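# Feed a board through a wall slot onto two bearers

## Task

Pass the long board through the slot in the grey panel wall, never letting any part of it go over the top of the wall or around either end, and set it flat on top of the two wooden bearers on the far side. At the end the bearers alone must support it: the board may not touch the table, the wall or any offcut, and it must run crosswise over each bearer rather than lengthwise along it. Both bearers and every offcut must finish resting on the table top. Nothing may stay in place only because the robot holds it, the robot may hold no other loose object, and both grippers must be open and moved away when done.

## Robot and tools

Robot: two 7-joint xArm7 arms with parallel grippers, named left_arm and right_arm. Their bases sit in the scene frame at (-0.034, +0.369, 0) m, quat_wxyz (+0.997, 0, 0, +0.079) for left_arm and (-0.057, -0.410, 0) m, quat_wxyz (+1.000, 0, 0, -0.007) for right_arm. Scene frame: origin on the table top midway between the arms, +x out over the table, +z up, left_arm on the +y side. The names left and right do not mean image sides.

Joint order for every row and every per-joint list in results: waist (joint1), shoulder (joint2), upper arm roll (joint3), elbow (joint4), forearm roll (joint5), wrist pitch (joint6), wrist roll (joint7). Stated ranges in rad: waist -6.283..6.283, shoulder -2.059..2.094, upper arm roll -6.283..6.283, elbow -0.192..3.927, forearm roll -6.283..6.283, wrist pitch -1.693..3.142, wrist roll -6.283..6.283. Real ends may differ by up to 0.010 rad.

A row is always 16 numbers, each in [-1, 1], covering both arms even if one stays still: left_arm's 7 joint numbers then its gripper opening, then right_arm's 7 joint numbers and its opening. Joint numbers are offsets, scaled so 1.0 = 2.036 rad. The opening is absolute: +1 fully open, -1 closed.

execute_actions(actions): a list of actions; each action is a table of up to 15 rows, one row per 1/30 s control step, and if shorter its last row is held to fill 15 steps. Joint offsets in every row are measured from the joint angles at the start of that action (not from the previous row); for the first action of a call, that means the angles last reported in this scene. If any action would push a joint more than 0.010 rad outward past its range end, that action is refused for both arms; a malformed action, or a first action failing this check, rejects the entire call. A joint asked past its real end is stopped there, and the result then says "joint sent to its limit" (its absence does not prove there is room). An empty list just returns state and images.

move(target, speed, blocking): target is one 16-number row as above, but the offsets count from the "Joint positions" in the latest result that printed them. All joints travel together so every path is equally far along; paths take 0.5 to 10 s and are cut off at 10 s. speed (rad/s, 0.01 to 2, default 0.5) caps the joint with the farthest to go. Finger openings are sent at the start. Moves do not avoid obstacles or the other arm. A faster move, or a target set well beyond a contact, hits and presses harder. The extra "move:" line gives the ending (done, off_target, moving, held, fault), limits=held or limits=none, and each arm's joint farthest from target. With blocking=false you get a result after 0.5 s; until a result shows the move ended, execute_actions and move are refused, so use wait or stop first.

wait(seconds, 0 to 10): robot keeps its last command; a running move continues and the wait returns early when it ends. stop(): brakes the running move (needs some room, more when fast); fingers keep moving. zoom_image(camera, region [x0, y0, x1, y1] pixels, at most 504x504): closer look at cam_high, cam_low, cam_left_wrist or cam_right_wrist (all 672x504). read_manual(section="licences"): licence text only. finished_scene(scene): ends the current scene, passing its number; irreversible, so do it only after releasing and clearing.

Results: the state line gives each gripper's end_effector_position (m) and end_effector_quat_wxyz plus velocities (m/s, rad/s) in the scene frame; printed hand positions can be off, more so at long reach. Joint positions and Joint velocities list each arm's 7 joints (rad, rad/s) then the finger-pad gap (m; 0.084 open). Joint targets shows what the joints are currently driven toward. grip_measured is the measured opening on the command scale. "joint command not followed" means the clearance check altered some joint targets. The gripper fingers point along its +z and close along its y; end_effector_position is between the pads when closed, about 2 cm behind the tips, and tips move about 10 mm further out as they close.

Motion limits: joint targets move at most 3.14 rad/s with 0.16 s to reach speed; each step keeps targets within 0.623 rad of measured angles, and targets that would shift the gripper over 70 mm are scaled back, so big changes span several actions. An unfinished motion may need re-commanding.

Gripping: to hold, command an opening clearly below grip_measured; lower squeezes harder, up to about 24 N per pad for parts up to about 6 cm wide. Fast closes can press harder. Sending grip_measured back still holds lightly.

Avoid: knocking anything off the table, dropping or slamming the board, lifting it over or around the wall, the arms striking or pressing each other, and hard pushes. A contact torque reaching a joint load limit (waist 46, shoulder 46, upper arm roll 27.6, elbow 27.6, forearm roll 27.6, wrist pitch 18.4, wrist roll 18.4 N m, held weight included) stops that arm, backs the joint off, and holds it for 10 s. Holding loads heats motors: MOTOR HOT from 65 °C, brakes and OVER-TEMPERATURE FAULT at 80 °C. Loose objects may get a brief random push. The scene keeps running while you think, holding the last command.

Each tool is called by a JSON object that holds its "op" and its "data", one argument or row to a line.

## Session

{"op": "execute_actions", "data": {
  "actions": []
}}

Scene clock: 0.00 s.
left_arm: end_effector_position=(+0.5077, +0.6662, +0.2289) grip_measured=+1.00 end_effector_quat_wxyz=(+0.084, +0.937, +0.314, +0.127) end_effector_velocity=(-0.001, +0.001, +0.000) end_effector_angular_velocity=(+0.000, -0.000, +0.002) | right_arm: end_effector_position=(+0.6768, -0.1878, +0.3686) grip_measured=+1.00 end_effector_quat_wxyz=(-0.139, +0.907, -0.335, +0.214) end_effector_velocity=(-0.000, +0.000, +0.000) end_effector_angular_velocity=(+0.001, +0.000, +0.000)
Joint names: [waist, shoulder, upper arm roll, elbow, forearm roll, wrist pitch, wrist roll]
Joint positions: left_arm=[ 0.396  0.341  0.022  1.489 -0.285  0.959  0.069  0.084] | right_arm=[ 0.359  0.784 -0.1    2.456  0.038  1.159  0.995  0.084]
Joint velocities: left_arm=[ 0.001 -0.001  0.001 -0.    -0.     0.    -0.    -0.   ] | right_arm=[ 0.    -0.     0.    -0.     0.001 -0.    -0.     0.   ]
Joint targets: left_arm=[0.396 0.341 0.022 1.489 -0.285 0.959 0.069] | right_arm=[0.359 0.784 -0.100 2.456 0.038 1.159 0.995]

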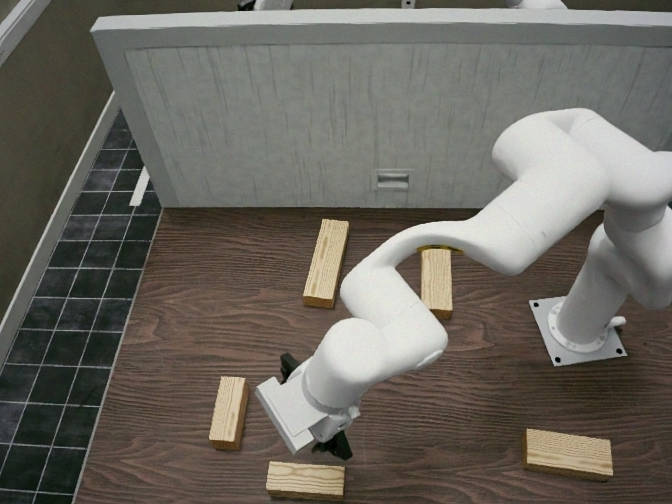

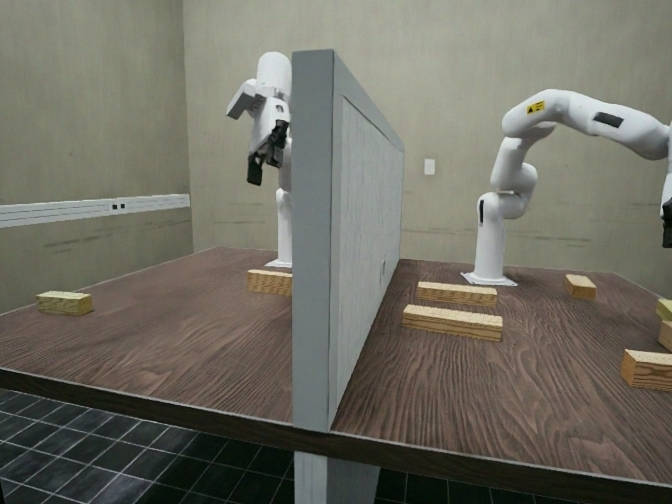

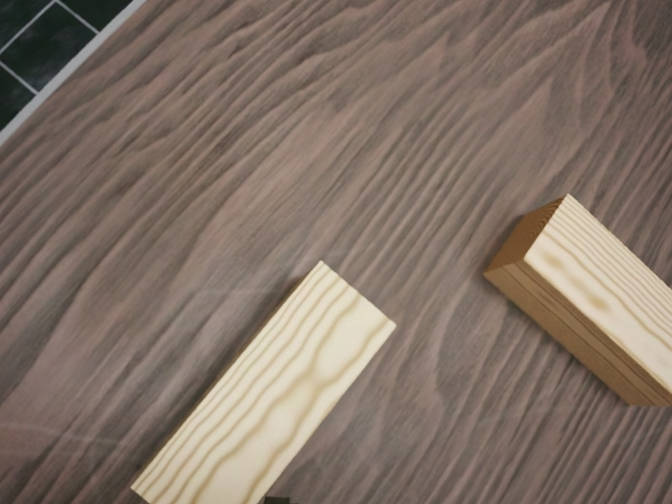

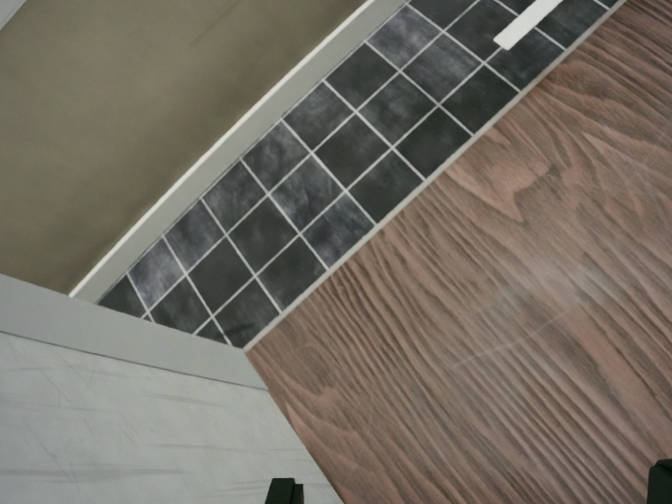

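{"op": "zoom_image", "data": {
  "camera": "cam_high",
  "region": [280, 150, 480, 330]
}}

{"op": "zoom_image", "data": {
  "camera": "cam_low",
  "region": [200, 230, 420, 340]
}}

Region (280, 150, 480, 330) of cam_high's 672x504 image, scaled by 2.520, with more detail than that image has; it fills the top 454 rows of this view, and the rest is white.

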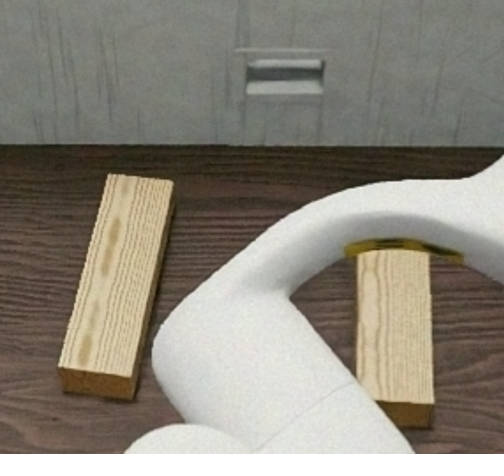

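Region (200, 230, 420, 340) of cam_low's 672x504 image, scaled by 2.291, with more detail than that image has.

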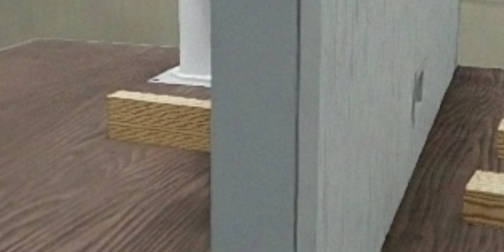

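{"op": "move", "data": {
  "target": [-0.484,-0.1184,-0.0108,0.0903,0.14,0.3015,-1.0,1,0.0075,-0.6288,0.0491,-0.6138,-0.0187,0.267,-0.3117,1],
  "speed": 1.1
}}

Scene clock: 34.40 s.
left_arm: end_effector_position=(+0.4201, +0.1608, +0.3800) grip_measured=+1.00 end_effector_quat_wxyz=(+0.000, +0.719, +0.695, +0.000) end_effector_velocity=(-0.002, -0.005, +0.003) end_effector_angular_velocity=(-0.002, -0.005, -0.010) | right_arm: end_effector_position=(+0.2355, -0.2997, +0.4200) grip_measured=+1.00 end_effector_quat_wxyz=(+0.000, +1.000, +0.000, +0.000) end_effector_velocity=(-0.001, +0.000, +0.001) end_effector_angular_velocity=(+0.000, -0.002, +0.002)
Joint names: [waist, shoulder, upper arm roll, elbow, forearm roll, wrist pitch, wrist roll]
Joint positions: left_arm=[-0.589  0.1    0.001  1.673  0.     1.573 -1.967  0.084] | right_arm=[ 0.374 -0.495 -0.     1.207 -0.     1.702  0.36   0.084]
Joint velocities: left_arm=[-0.006 -0.003 -0.005  0.002  0.001 -0.    -0.001  0.   ] | right_arm=[ 0.    -0.004  0.001 -0.001  0.     0.001 -0.001 -0.   ]
Joint targets: left_arm=[-0.590 0.100 0.000 1.673 0.000 1.573 -1.967] | right_arm=[0.374 -0.496 0.000 1.207 -0.000 1.702 0.360]
move: done; limits=none; left_arm: farthest joint: the upper arm roll, 0.001 radians from its target (0.022 radians at the start); right_arm: farthest joint: the shoulder, 0.001 radians from its target (1.280 radians at the start)

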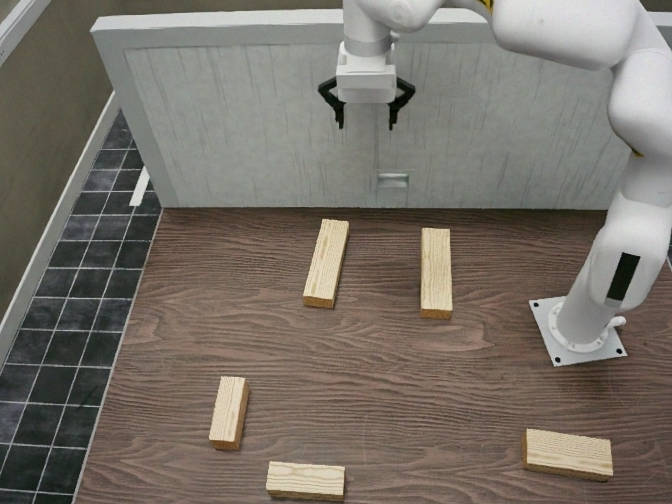

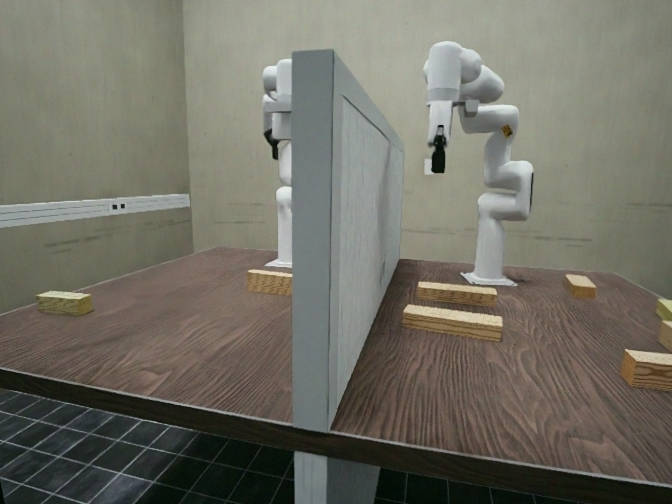

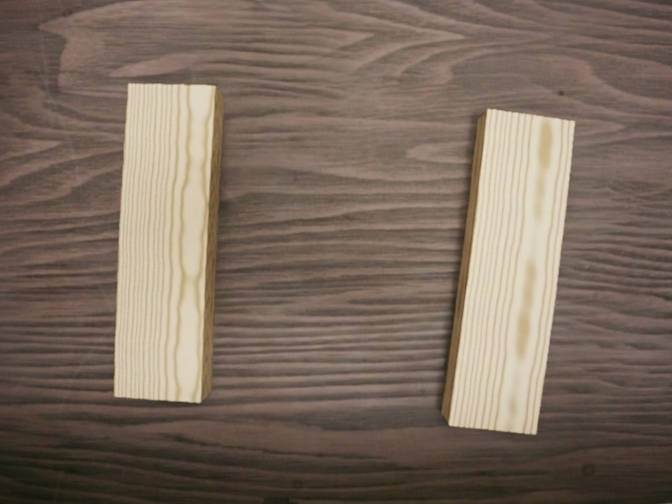

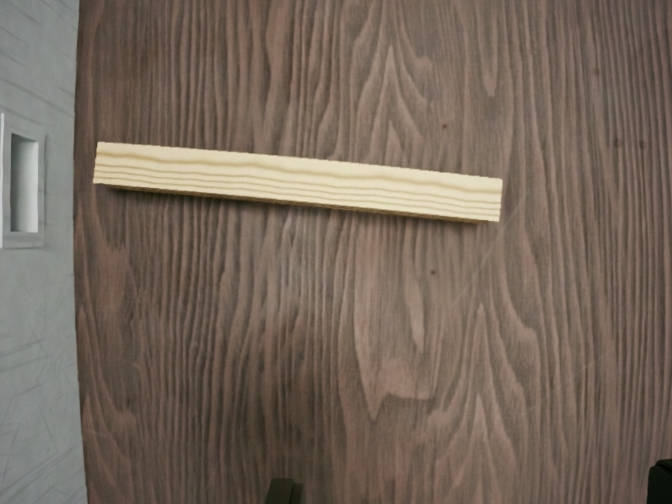

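{"op": "zoom_image", "data": {
  "camera": "cam_right_wrist",
  "region": [0, 90, 200, 270]
}}

{"op": "zoom_image", "data": {
  "camera": "cam_right_wrist",
  "region": [400, 140, 560, 260]
}}

Region (0, 90, 200, 270) of cam_right_wrist's 672x504 image, scaled by 2.520, with more detail than that image has; it fills the top 454 rows of this view, and the rest is white.

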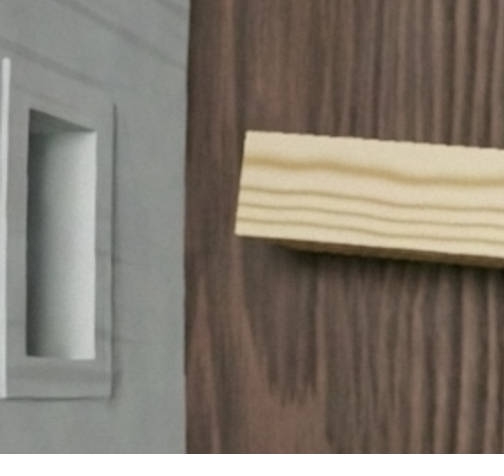

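Region (400, 140, 560, 260) of cam_right_wrist's 672x504 image, scaled by 3.150, with more detail than that image has; it fills the top 378 rows of this view, and the rest is white.

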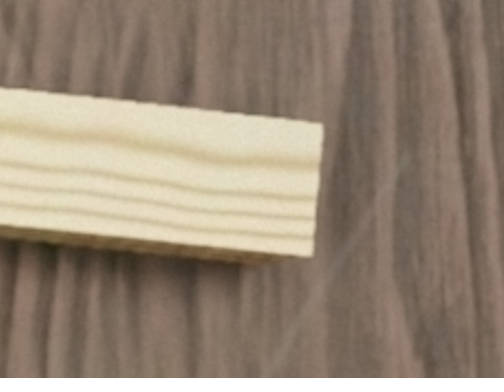

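{"op": "move", "data": {
  "target": [0.2117,0.2456,0,-0.3139,-0.7716,-0.001,-0.0186,1,0.0197,0.2674,0,-0.1474,0,-0.4148,0.8396,0.2],
  "speed": 1.1
}}

Scene clock: 156.60 s.
left_arm: end_effector_position=(+0.4209, +0.1179, +0.1322) grip_measured=+1.00 end_effector_quat_wxyz=(+0.000, +0.001, +0.707, -0.707) end_effector_velocity=(-0.000, +0.002, -0.003) end_effector_angular_velocity=(+0.001, +0.008, +0.006) | right_arm: end_effector_position=(+0.3601, -0.2333, +0.1405) grip_measured=+0.19 end_effector_quat_wxyz=(-0.000, +0.672, -0.741, +0.000) end_effector_velocity=(-0.002, -0.000, -0.003) end_effector_angular_velocity=(-0.002, +0.006, -0.001)
Joint names: [waist, shoulder, upper arm roll, elbow, forearm roll, wrist pitch, wrist roll]
Joint positions: left_arm=[-0.158  0.6    0.001  1.035 -1.57   1.571 -2.004  0.084] | right_arm=[ 0.414  0.049 -0.     0.908 -0.     0.858  2.069  0.052]
Joint velocities: left_arm=[ 0.003  0.004  0.002 -0.004 -0.002 -0.001 -0.     0.   ] | right_arm=[ 0.     0.004  0.    -0.004  0.001 -0.001  0.002 -0.   ]
Joint targets: left_arm=[-0.158 0.600 0.001 1.034 -1.571 1.571 -2.004] | right_arm=[0.414 0.049 -0.000 0.907 -0.000 0.858 2.070]
move: done; limits=none; left_arm: farthest joint: the elbow, 0.001 radians from its target (0.639 radians at the start); right_arm: farthest joint: the elbow, 0.001 radians from its target (0.300 radians at the start)

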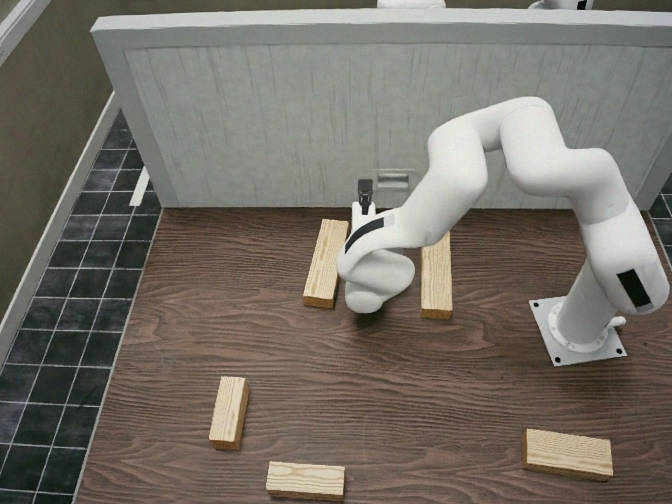

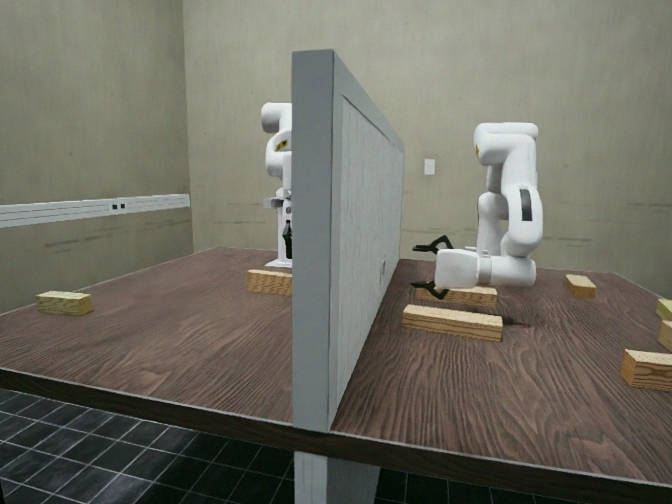

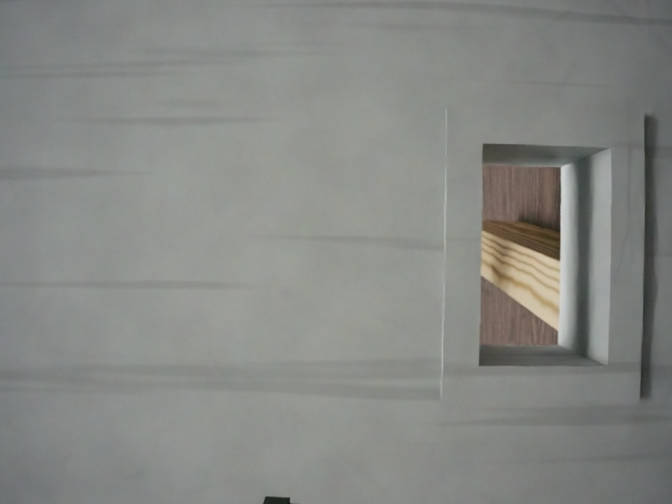

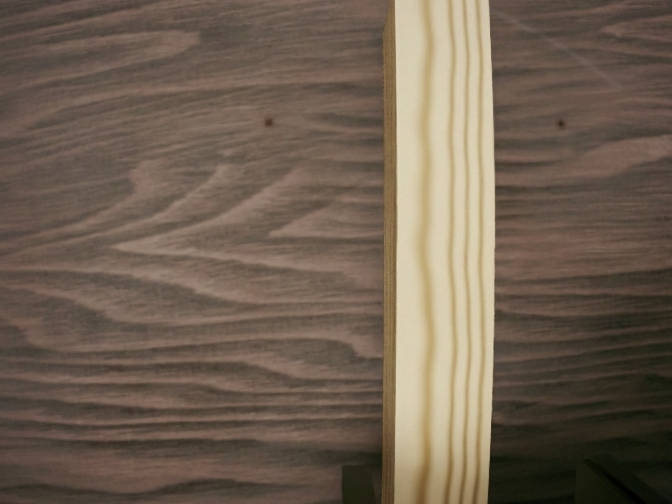

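{"op": "move", "data": {
  "target": [0,0,0,0,0,0,0,1,0.002,0.0781,0,-0.0385,0,-0.1161,0.0022,0.2],
  "speed": 0.4
}}

Scene clock: 172.33 s.
left_arm: end_effector_position=(+0.4209, +0.1179, +0.1322) grip_measured=+1.00 end_effector_quat_wxyz=(+0.000, +0.001, +0.707, -0.707) end_effector_velocity=(+0.000, -0.000, +0.000) end_effector_angular_velocity=(-0.000, -0.000, +0.001) | right_arm: end_effector_position=(+0.3572, -0.2325, +0.0583) grip_measured=+0.19 end_effector_quat_wxyz=(-0.000, +0.672, -0.741, +0.000) end_effector_velocity=(-0.003, -0.001, -0.003) end_effector_angular_velocity=(-0.004, +0.008, +0.000)
Joint names: [waist, shoulder, upper arm roll, elbow, forearm roll, wrist pitch, wrist roll]
Joint positions: left_arm=[-0.158  0.6    0.001  1.035 -1.57   1.571 -2.004  0.084] | right_arm=[ 0.418  0.207 -0.     0.83  -0.     0.621  2.074  0.052]
Joint velocities: left_arm=[ 0.001 -0.    -0.001  0.    -0.001 -0.001 -0.     0.   ] | right_arm=[ 0.     0.003  0.    -0.004 -0.     0.001  0.     0.   ]
Joint targets: left_arm=[-0.158 0.600 0.001 1.035 -1.570 1.571 -2.004] | right_arm=[0.418 0.208 -0.000 0.829 -0.000 0.621 2.074]
move: done; limits=none; left_arm: farthest joint: the waist, 0.000 radians from its target (0.000 radians at the start); right_arm: farthest joint: the shoulder, 0.001 radians from its target (0.159 radians at the start)

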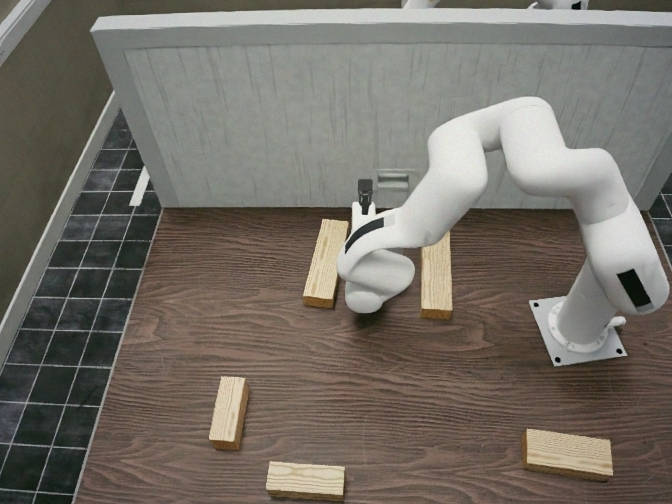

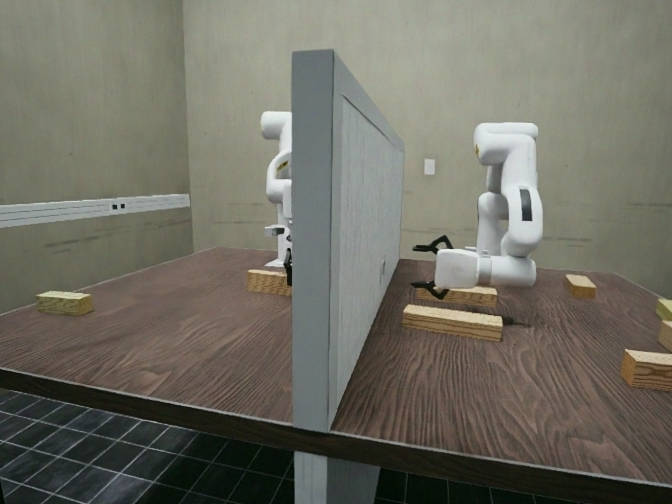

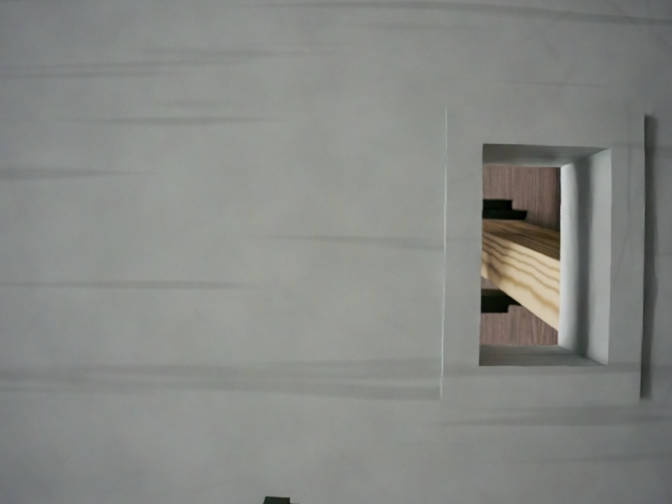

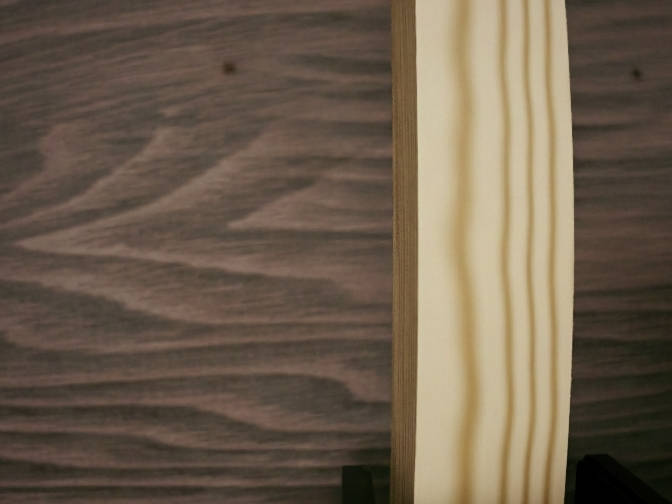

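{"op": "move", "data": {
  "target": [0,0,0,0,0,0,0,1,0.0178,-0.036,0,-0.0511,0,-0.0141,0.0175,0.2],
  "speed": 0.1
}}

Scene clock: 177.03 s.
left_arm: end_effector_position=(+0.4209, +0.1179, +0.1322) grip_measured=+1.00 end_effector_quat_wxyz=(+0.000, +0.001, +0.707, -0.707) end_effector_velocity=(+0.000, +0.001, -0.001) end_effector_angular_velocity=(+0.001, +0.001, +0.002) | right_arm: end_effector_position=(+0.3251, -0.2296, +0.0578) grip_measured=+0.19 end_effector_quat_wxyz=(+0.000, +0.672, -0.741, -0.000) end_effector_velocity=(+0.000, -0.000, +0.000) end_effector_angular_velocity=(+0.001, -0.002, -0.002)
Joint names: [waist, shoulder, upper arm roll, elbow, forearm roll, wrist pitch, wrist roll]
Joint positions: left_arm=[-0.158  0.6    0.001  1.035 -1.57   1.571 -2.004  0.084] | right_arm=[ 0.454  0.134 -0.     0.726 -0.     0.593  2.109  0.052]
Joint velocities: left_arm=[-0.001  0.001  0.002 -0.    -0.001 -0.     0.     0.   ] | right_arm=[-0.001 -0.002 -0.    -0.001  0.    -0.001  0.     0.   ]
Joint targets: left_arm=[-0.158 0.600 0.001 1.035 -1.570 1.571 -2.004] | right_arm=[0.454 0.134 -0.000 0.726 -0.000 0.593 2.110]
move: done; limits=none; left_arm: farthest joint: the waist, 0.000 radians from its target (0.000 radians at the start); right_arm: farthest joint: the waist, 0.000 radians from its target (0.036 radians at the start)

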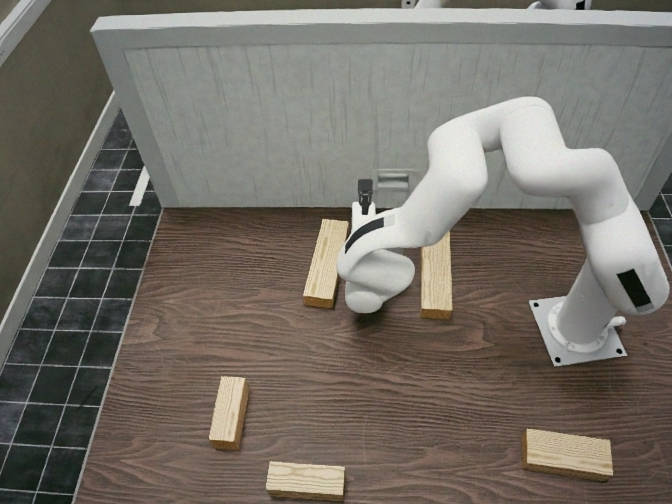

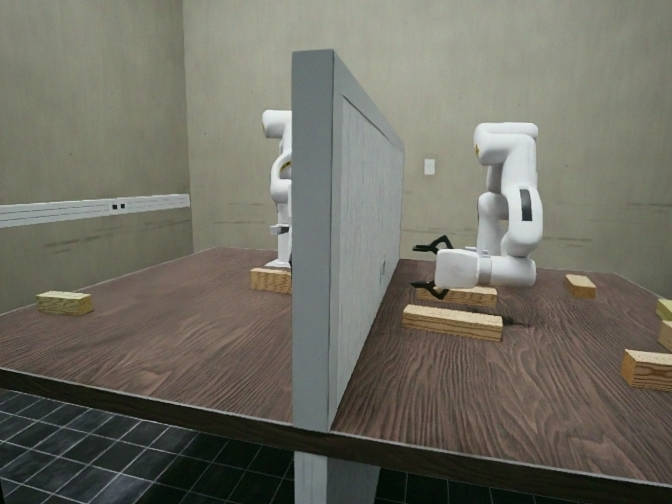

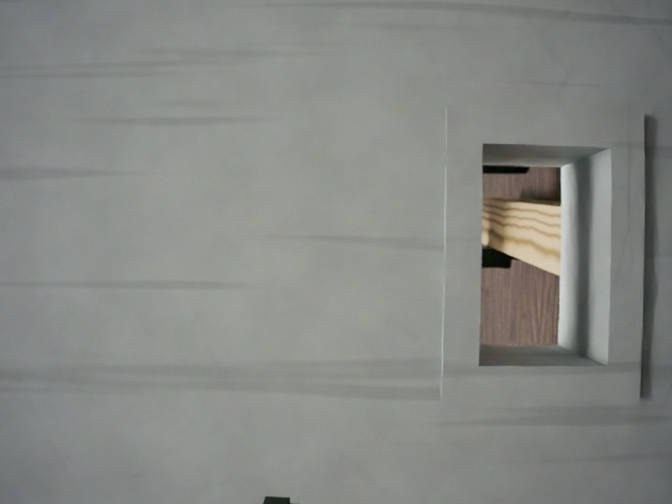

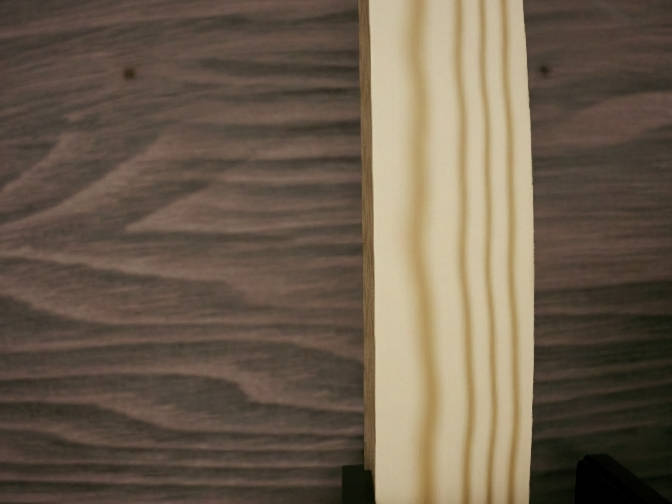

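{"op": "move", "data": {
  "target": [0,0,0,0,0,0,0,1,0.0094,-0.011,0,-0.0232,0,-0.0127,0.0096,1],
  "speed": 0.1
}}

Scene clock: 297.83 s.
left_arm: end_effector_position=(+0.4209, +0.1179, +0.1322) grip_measured=+1.00 end_effector_quat_wxyz=(+0.000, +0.001, +0.707, -0.707) end_effector_velocity=(+0.000, +0.000, -0.000) end_effector_angular_velocity=(+0.000, +0.000, +0.000) | right_arm: end_effector_position=(+0.3108, -0.2278, +0.0536) grip_measured=+1.00 end_effector_quat_wxyz=(-0.000, +0.672, -0.741, +0.000) end_effector_velocity=(-0.000, -0.000, -0.000) end_effector_angular_velocity=(+0.000, -0.000, -0.000)
Joint names: [waist, shoulder, upper arm roll, elbow, forearm roll, wrist pitch, wrist roll]
Joint positions: left_arm=[-0.158  0.6    0.001  1.035 -1.57   1.571 -2.004  0.084] | right_arm=[ 0.473  0.112 -0.     0.679 -0.     0.567  2.129  0.084]
Joint velocities: left_arm=[ 0.  0. -0.  0.  0. -0. -0.  0.] | right_arm=[ 0.    -0.    -0.    -0.001 -0.    -0.001  0.    -0.   ]
Joint targets: left_arm=[-0.158 0.600 0.001 1.035 -1.570 1.571 -2.004] | right_arm=[0.473 0.112 -0.000 0.679 -0.000 0.567 2.129]
move: done; limits=none; left_arm: farthest joint: the waist, 0.000 radians from its target (0.000 radians at the start); right_arm: farthest joint: the waist, 0.000 radians from its target (0.019 radians at the start)

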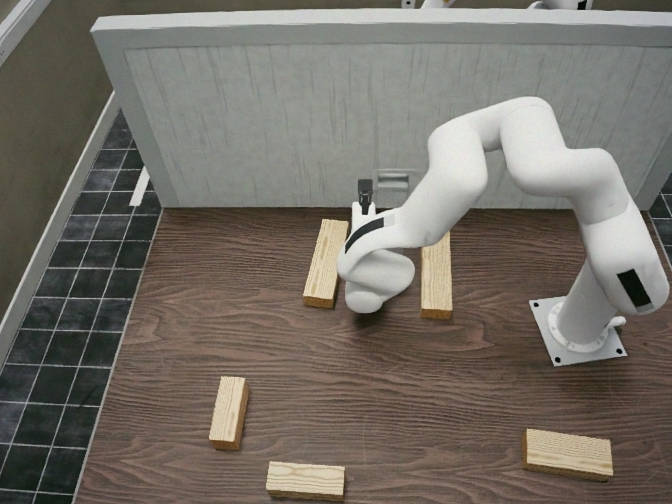

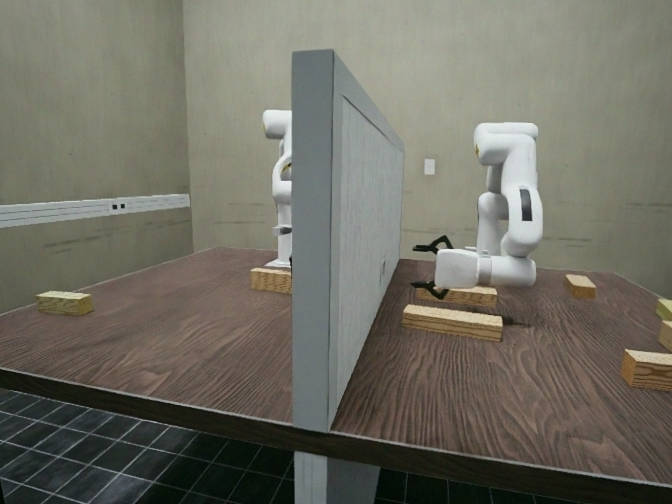

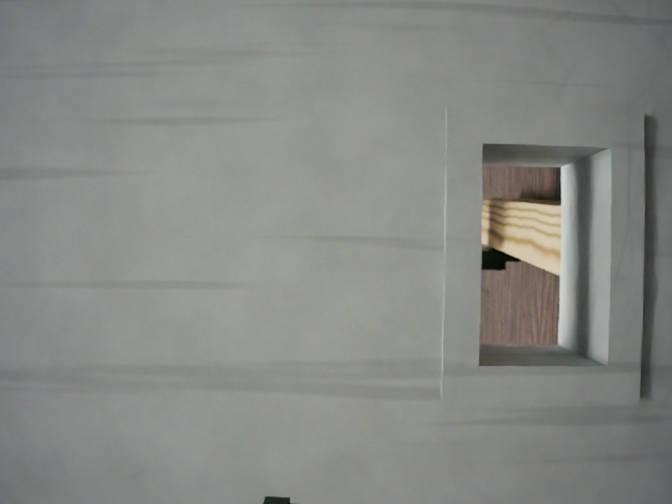

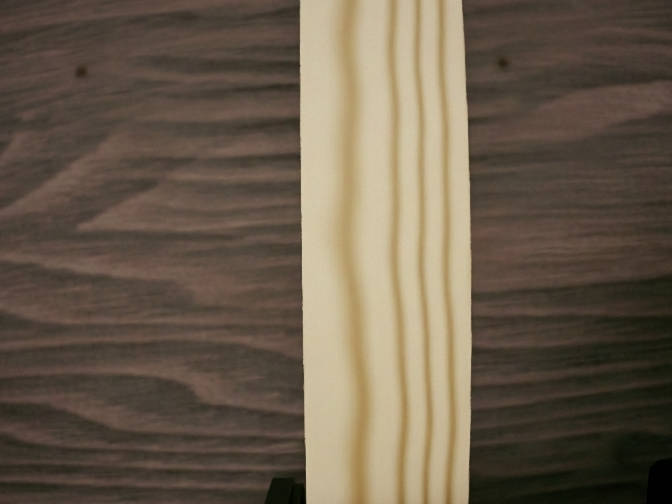

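{"op": "move", "data": {
  "target": [0,0,0,0,0,0,0,1,0.0064,-0.0216,0,-0.0129,0,0.0087,0.0064,1],
  "speed": 0.08
}}

Scene clock: 305.43 s.
left_arm: end_effector_position=(+0.4209, +0.1179, +0.1322) grip_measured=+1.00 end_effector_quat_wxyz=(+0.000, +0.001, +0.707, -0.707) end_effector_velocity=(-0.000, -0.000, +0.000) end_effector_angular_velocity=(-0.000, -0.000, -0.001) | right_arm: end_effector_position=(+0.3011, -0.2267, +0.0616) grip_measured=+1.00 end_effector_quat_wxyz=(-0.000, +0.672, -0.741, +0.000) end_effector_velocity=(-0.000, +0.000, +0.000) end_effector_angular_velocity=(+0.000, -0.001, +0.001)
Joint names: [waist, shoulder, upper arm roll, elbow, forearm roll, wrist pitch, wrist roll]
Joint positions: left_arm=[-0.158  0.6    0.001  1.035 -1.57   1.571 -2.004  0.084] | right_arm=[ 0.486  0.068 -0.     0.653 -0.     0.584  2.142  0.084]
Joint velocities: left_arm=[-0.    -0.    -0.001  0.     0.     0.    -0.    -0.   ] | right_arm=[ 0.001 -0.001 -0.    -0.    -0.     0.     0.     0.   ]
Joint targets: left_arm=[-0.158 0.600 0.001 1.035 -1.570 1.571 -2.004] | right_arm=[0.486 0.068 -0.000 0.653 -0.000 0.584 2.142]
move: done; limits=none; left_arm: farthest joint: the waist, 0.000 radians from its target (0.000 radians at the start); right_arm: farthest joint: the waist, 0.000 radians from its target (0.013 radians at the start)

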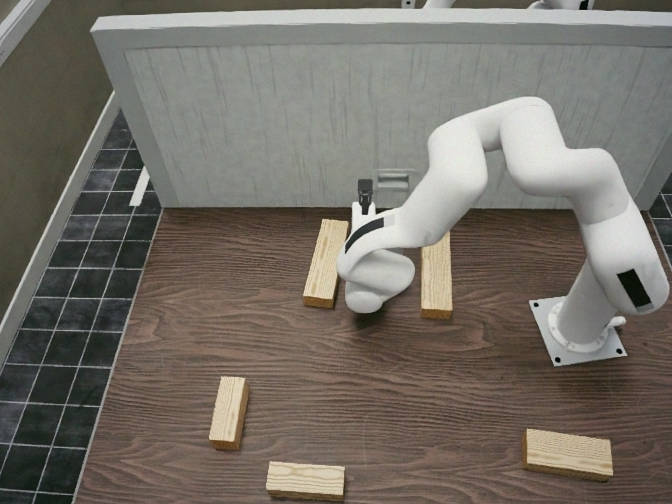

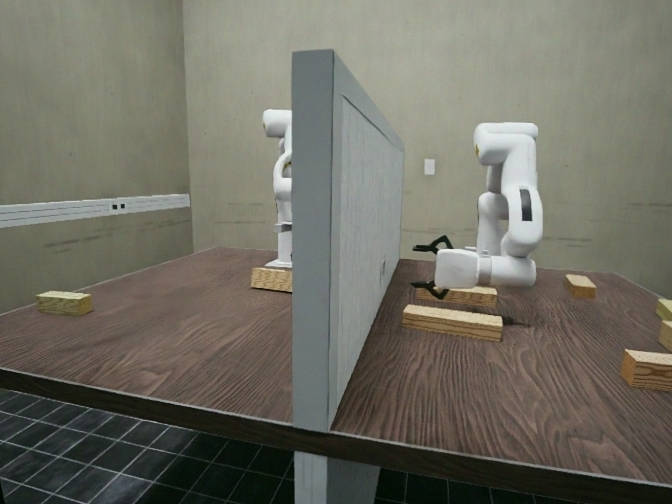

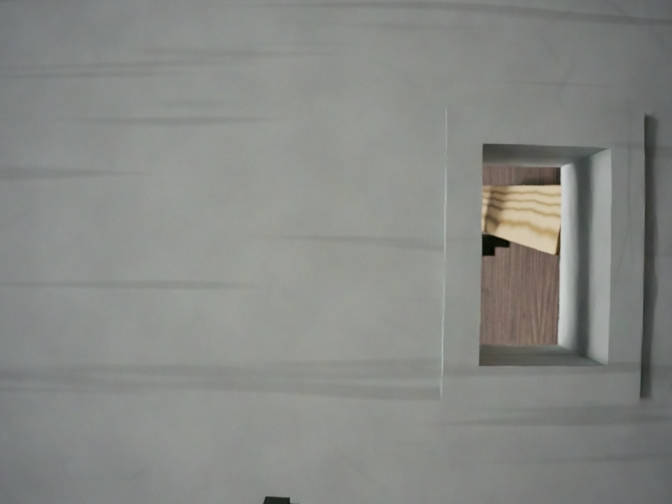

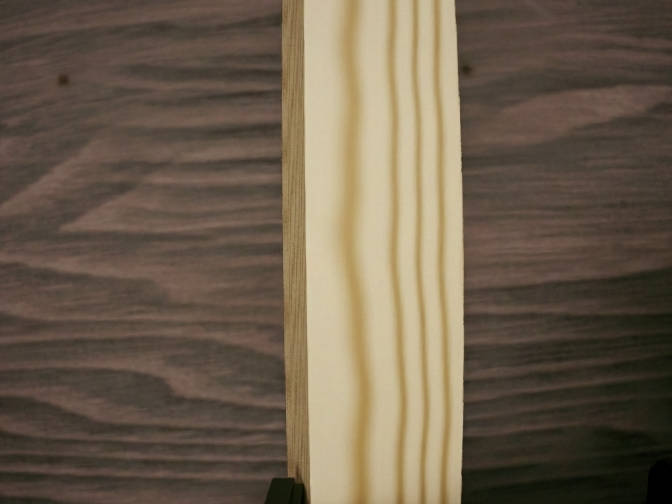

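{"op": "execute_actions", "data": {
  "actions": [
    [[0,0,0,0,0,0,0,1,0.0005,-0.0014,0,-0.0009,0,0.0004,0.0005,1],[0,0,0,0,0,0,0,1,0.0013,-0.0037,0,-0.0026,0,0.001,0.0013,1],[0,0,0,0,0,0,0,1,0.0023,-0.0064,0,-0.0046,0,0.0018,0.0023,1],[0,0,0,0,0,0,0,1,0.0033,-0.009,0,-0.0066,0,0.0024,0.0033,1],[0,0,0,0,0,0,0,1,0.0042,-0.0115,0,-0.0085,0,0.003,0.0042,1],[0,0,0,0,0,0,0,1,0.0052,-0.0139,0,-0.0104,0,0.0035,0.0052,1],[0,0,0,0,0,0,0,1,0.0061,-0.0162,0,-0.0122,0,0.004,0.0061,1],[0,0,0,0,0,0,0,1,0.0072,-0.0187,0,-0.0144,0,0.0043,0.0072,1],[0,0,0,0,0,0,0,1,0.0083,-0.0212,0,-0.0166,0,0.0046,0.0083,1],[0,0,0,0,0,0,0,1,0.0094,-0.0236,0,-0.0188,0,0.0048,0.0094,1],[0,0,0,0,0,0,0,1,0.0105,-0.026,0,-0.021,0,0.005,0.0105,1],[0,0,0,0,0,0,0,1,0.0116,-0.0283,0,-0.0232,0,0.0051,0.0116,1],[0,0,0,0,0,0,0,1,0.0124,-0.0299,0,-0.0248,0,0.0051,0.0124,1],[0,0,0,0,0,0,0,1,0.0128,-0.0306,0,-0.0255,0,0.005,0.0128,1],[0,0,0,0,0,0,0,1,0.0128,-0.0306,0,-0.0255,0,0.005,0.0128,1]],
    [[0,0,0,0,0,0,0,1,0.0015,-0.003,0,-0.003,0,0,0.0015,1],[0,0,0,0,0,0,0,1,0.002,-0.004,0,-0.004,0,-0.0001,0.002,1],[0,0,0,0,0,0,0,1,0.0026,-0.005,0,-0.0051,0,-0.0002,0.0026,1],[0,0,0,0,0,0,0,1,0.0032,-0.006,0,-0.0062,0,-0.0003,0.0032,1],[0,0,0,0,0,0,0,1,0.0038,-0.007,0,-0.0074,0,-0.0004,0.0038,1],[0,0,0,0,0,0,0,1,0.0044,-0.008,0,-0.0086,0,-0.0006,0.0044,1],[0,0,0,0,0,0,0,1,0.005,-0.009,0,-0.0098,0,-0.0008,0.005,1],[0,0,0,0,0,0,0,1,0.0056,-0.01,0,-0.011,0,-0.001,0.0056,1],[0,0,0,0,0,0,0,1,0.0062,-0.011,0,-0.0122,0,-0.0012,0.0062,1],[0,0,0,0,0,0,0,1,0.0066,-0.0116,0,-0.013,0,-0.0013,0.0066,1]]
  ]
}}

Scene clock: 329.27 s.
left_arm: end_effector_position=(+0.4209, +0.1179, +0.1322) grip_measured=+1.00 end_effector_quat_wxyz=(+0.000, +0.001, +0.707, -0.707) end_effector_velocity=(+0.000, -0.000, -0.000) end_effector_angular_velocity=(-0.001, +0.001, +0.002) | right_arm: end_effector_position=(+0.2752, -0.2242, +0.0682) grip_measured=+1.00 end_effector_quat_wxyz=(-0.000, +0.672, -0.741, +0.000) end_effector_velocity=(-0.001, -0.000, +0.001) end_effector_angular_velocity=(+0.001, -0.003, -0.003)
Joint names: [waist, shoulder, upper arm roll, elbow, forearm roll, wrist pitch, wrist roll]
Joint positions: left_arm=[-0.158  0.6    0.001  1.035 -1.57   1.571 -2.004  0.084] | right_arm=[ 0.523 -0.012  0.     0.58  -0.     0.592  2.178  0.084]
Joint velocities: left_arm=[-0.     0.001 -0.    -0.    -0.002 -0.    -0.    -0.   ] | right_arm=[ 0.003 -0.006 -0.002 -0.004 -0.    -0.001  0.004  0.   ]
Joint targets: left_arm=[-0.158 0.600 0.001 1.035 -1.570 1.571 -2.004] | right_arm=[0.523 -0.012 0.000 0.580 -0.000 0.592 2.178]

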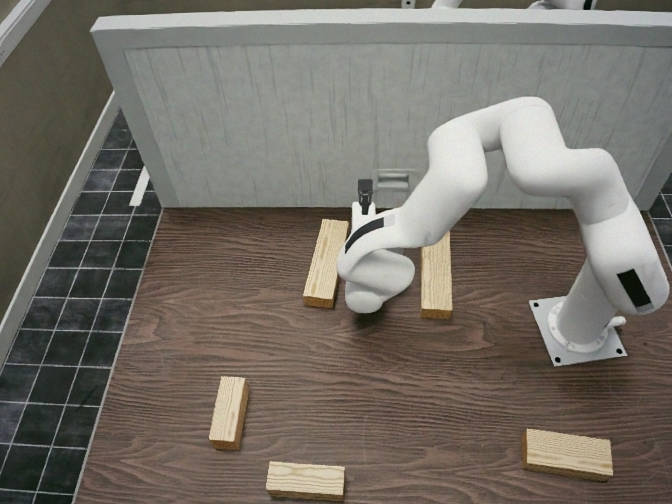

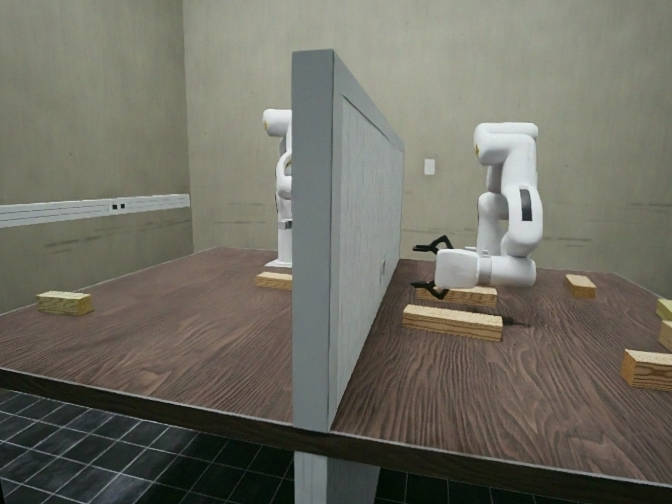

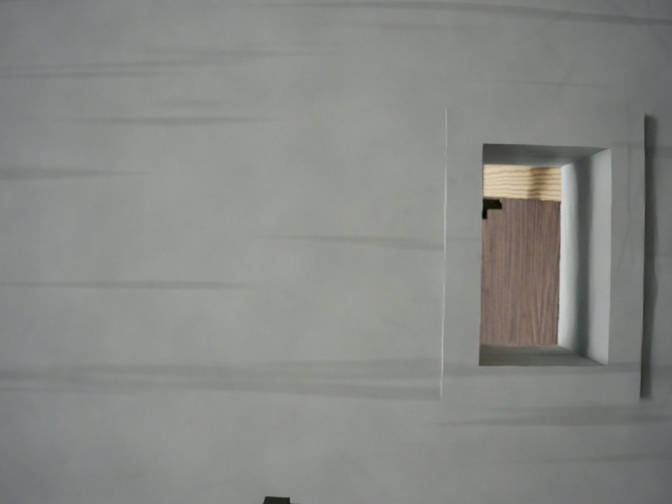

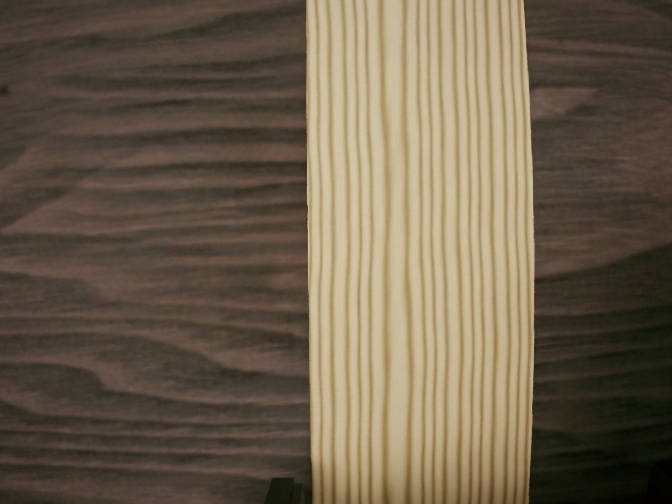

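{"op": "move", "data": {
  "target": [0,0,0,0,0,0,0,1,-0.0881,0.0369,0,-0.051,0,-0.0879,-0.0948,1],
  "speed": 0.35
}}

Scene clock: 353.33 s.
left_arm: end_effector_position=(+0.4209, +0.1179, +0.1322) grip_measured=+1.00 end_effector_quat_wxyz=(+0.000, +0.001, +0.707, -0.707) end_effector_velocity=(-0.000, +0.000, -0.001) end_effector_angular_velocity=(+0.001, +0.001, +0.000) | right_arm: end_effector_position=(+0.2795, -0.2942, +0.0223) grip_measured=+1.00 end_effector_quat_wxyz=(-0.000, +0.677, -0.736, +0.000) end_effector_velocity=(-0.002, -0.003, -0.001) end_effector_angular_velocity=(-0.002, +0.004, -0.005)
Joint names: [waist, shoulder, upper arm roll, elbow, forearm roll, wrist pitch, wrist roll]
Joint positions: left_arm=[-0.158  0.6    0.001  1.035 -1.57   1.571 -2.004  0.084] | right_arm=[ 0.344  0.063  0.001  0.477 -0.     0.413  1.985  0.084]
Joint velocities: left_arm=[ 0.     0.001  0.001  0.     0.    -0.    -0.     0.   ] | right_arm=[-0.003  0.001 -0.003 -0.004  0.     0.    -0.001 -0.   ]
Joint targets: left_arm=[-0.158 0.600 0.001 1.035 -1.570 1.571 -2.004] | right_arm=[0.344 0.063 0.000 0.476 -0.000 0.413 1.985]
move: done; limits=none; left_arm: farthest joint: the waist, 0.000 radians from its target (0.000 radians at the start); right_arm: farthest joint: the upper arm roll, 0.001 radians from its target (0.000 radians at the start)

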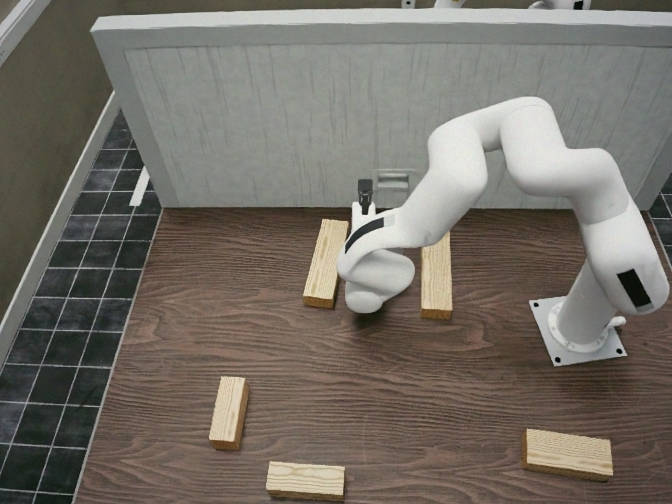

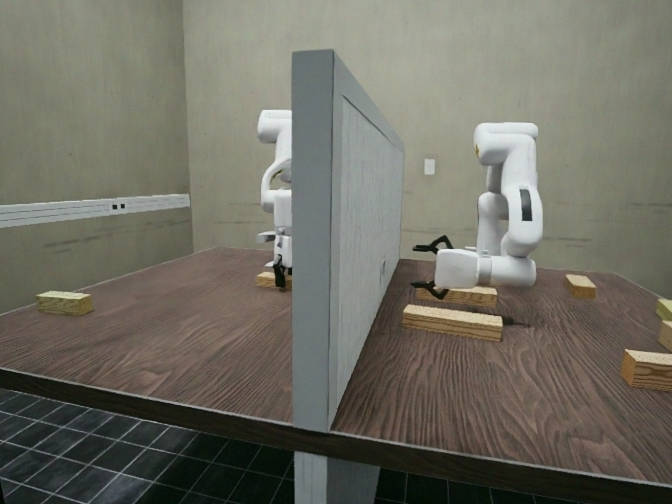

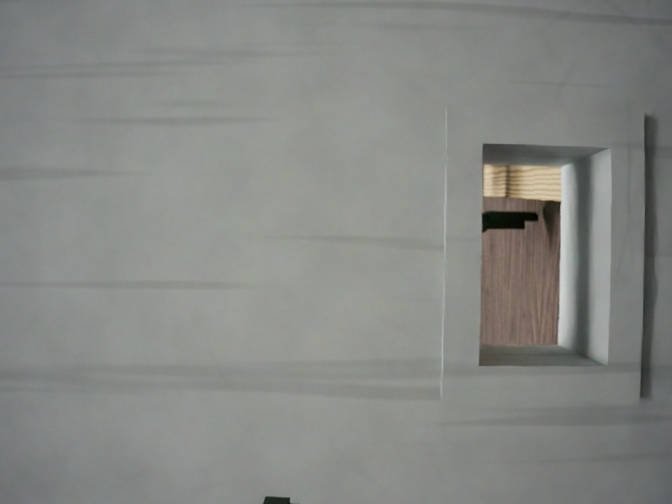

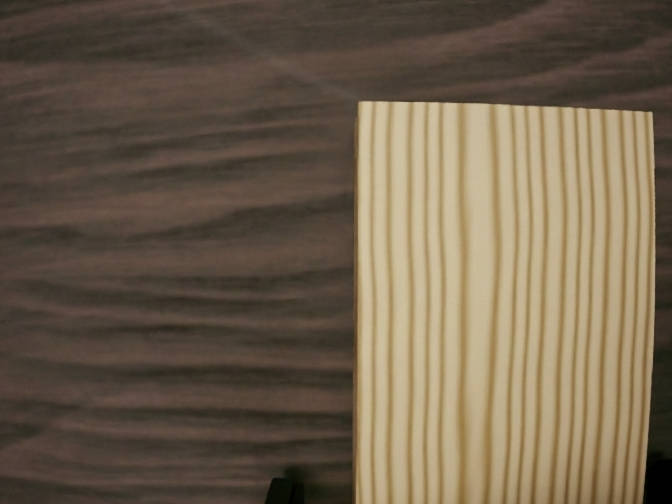

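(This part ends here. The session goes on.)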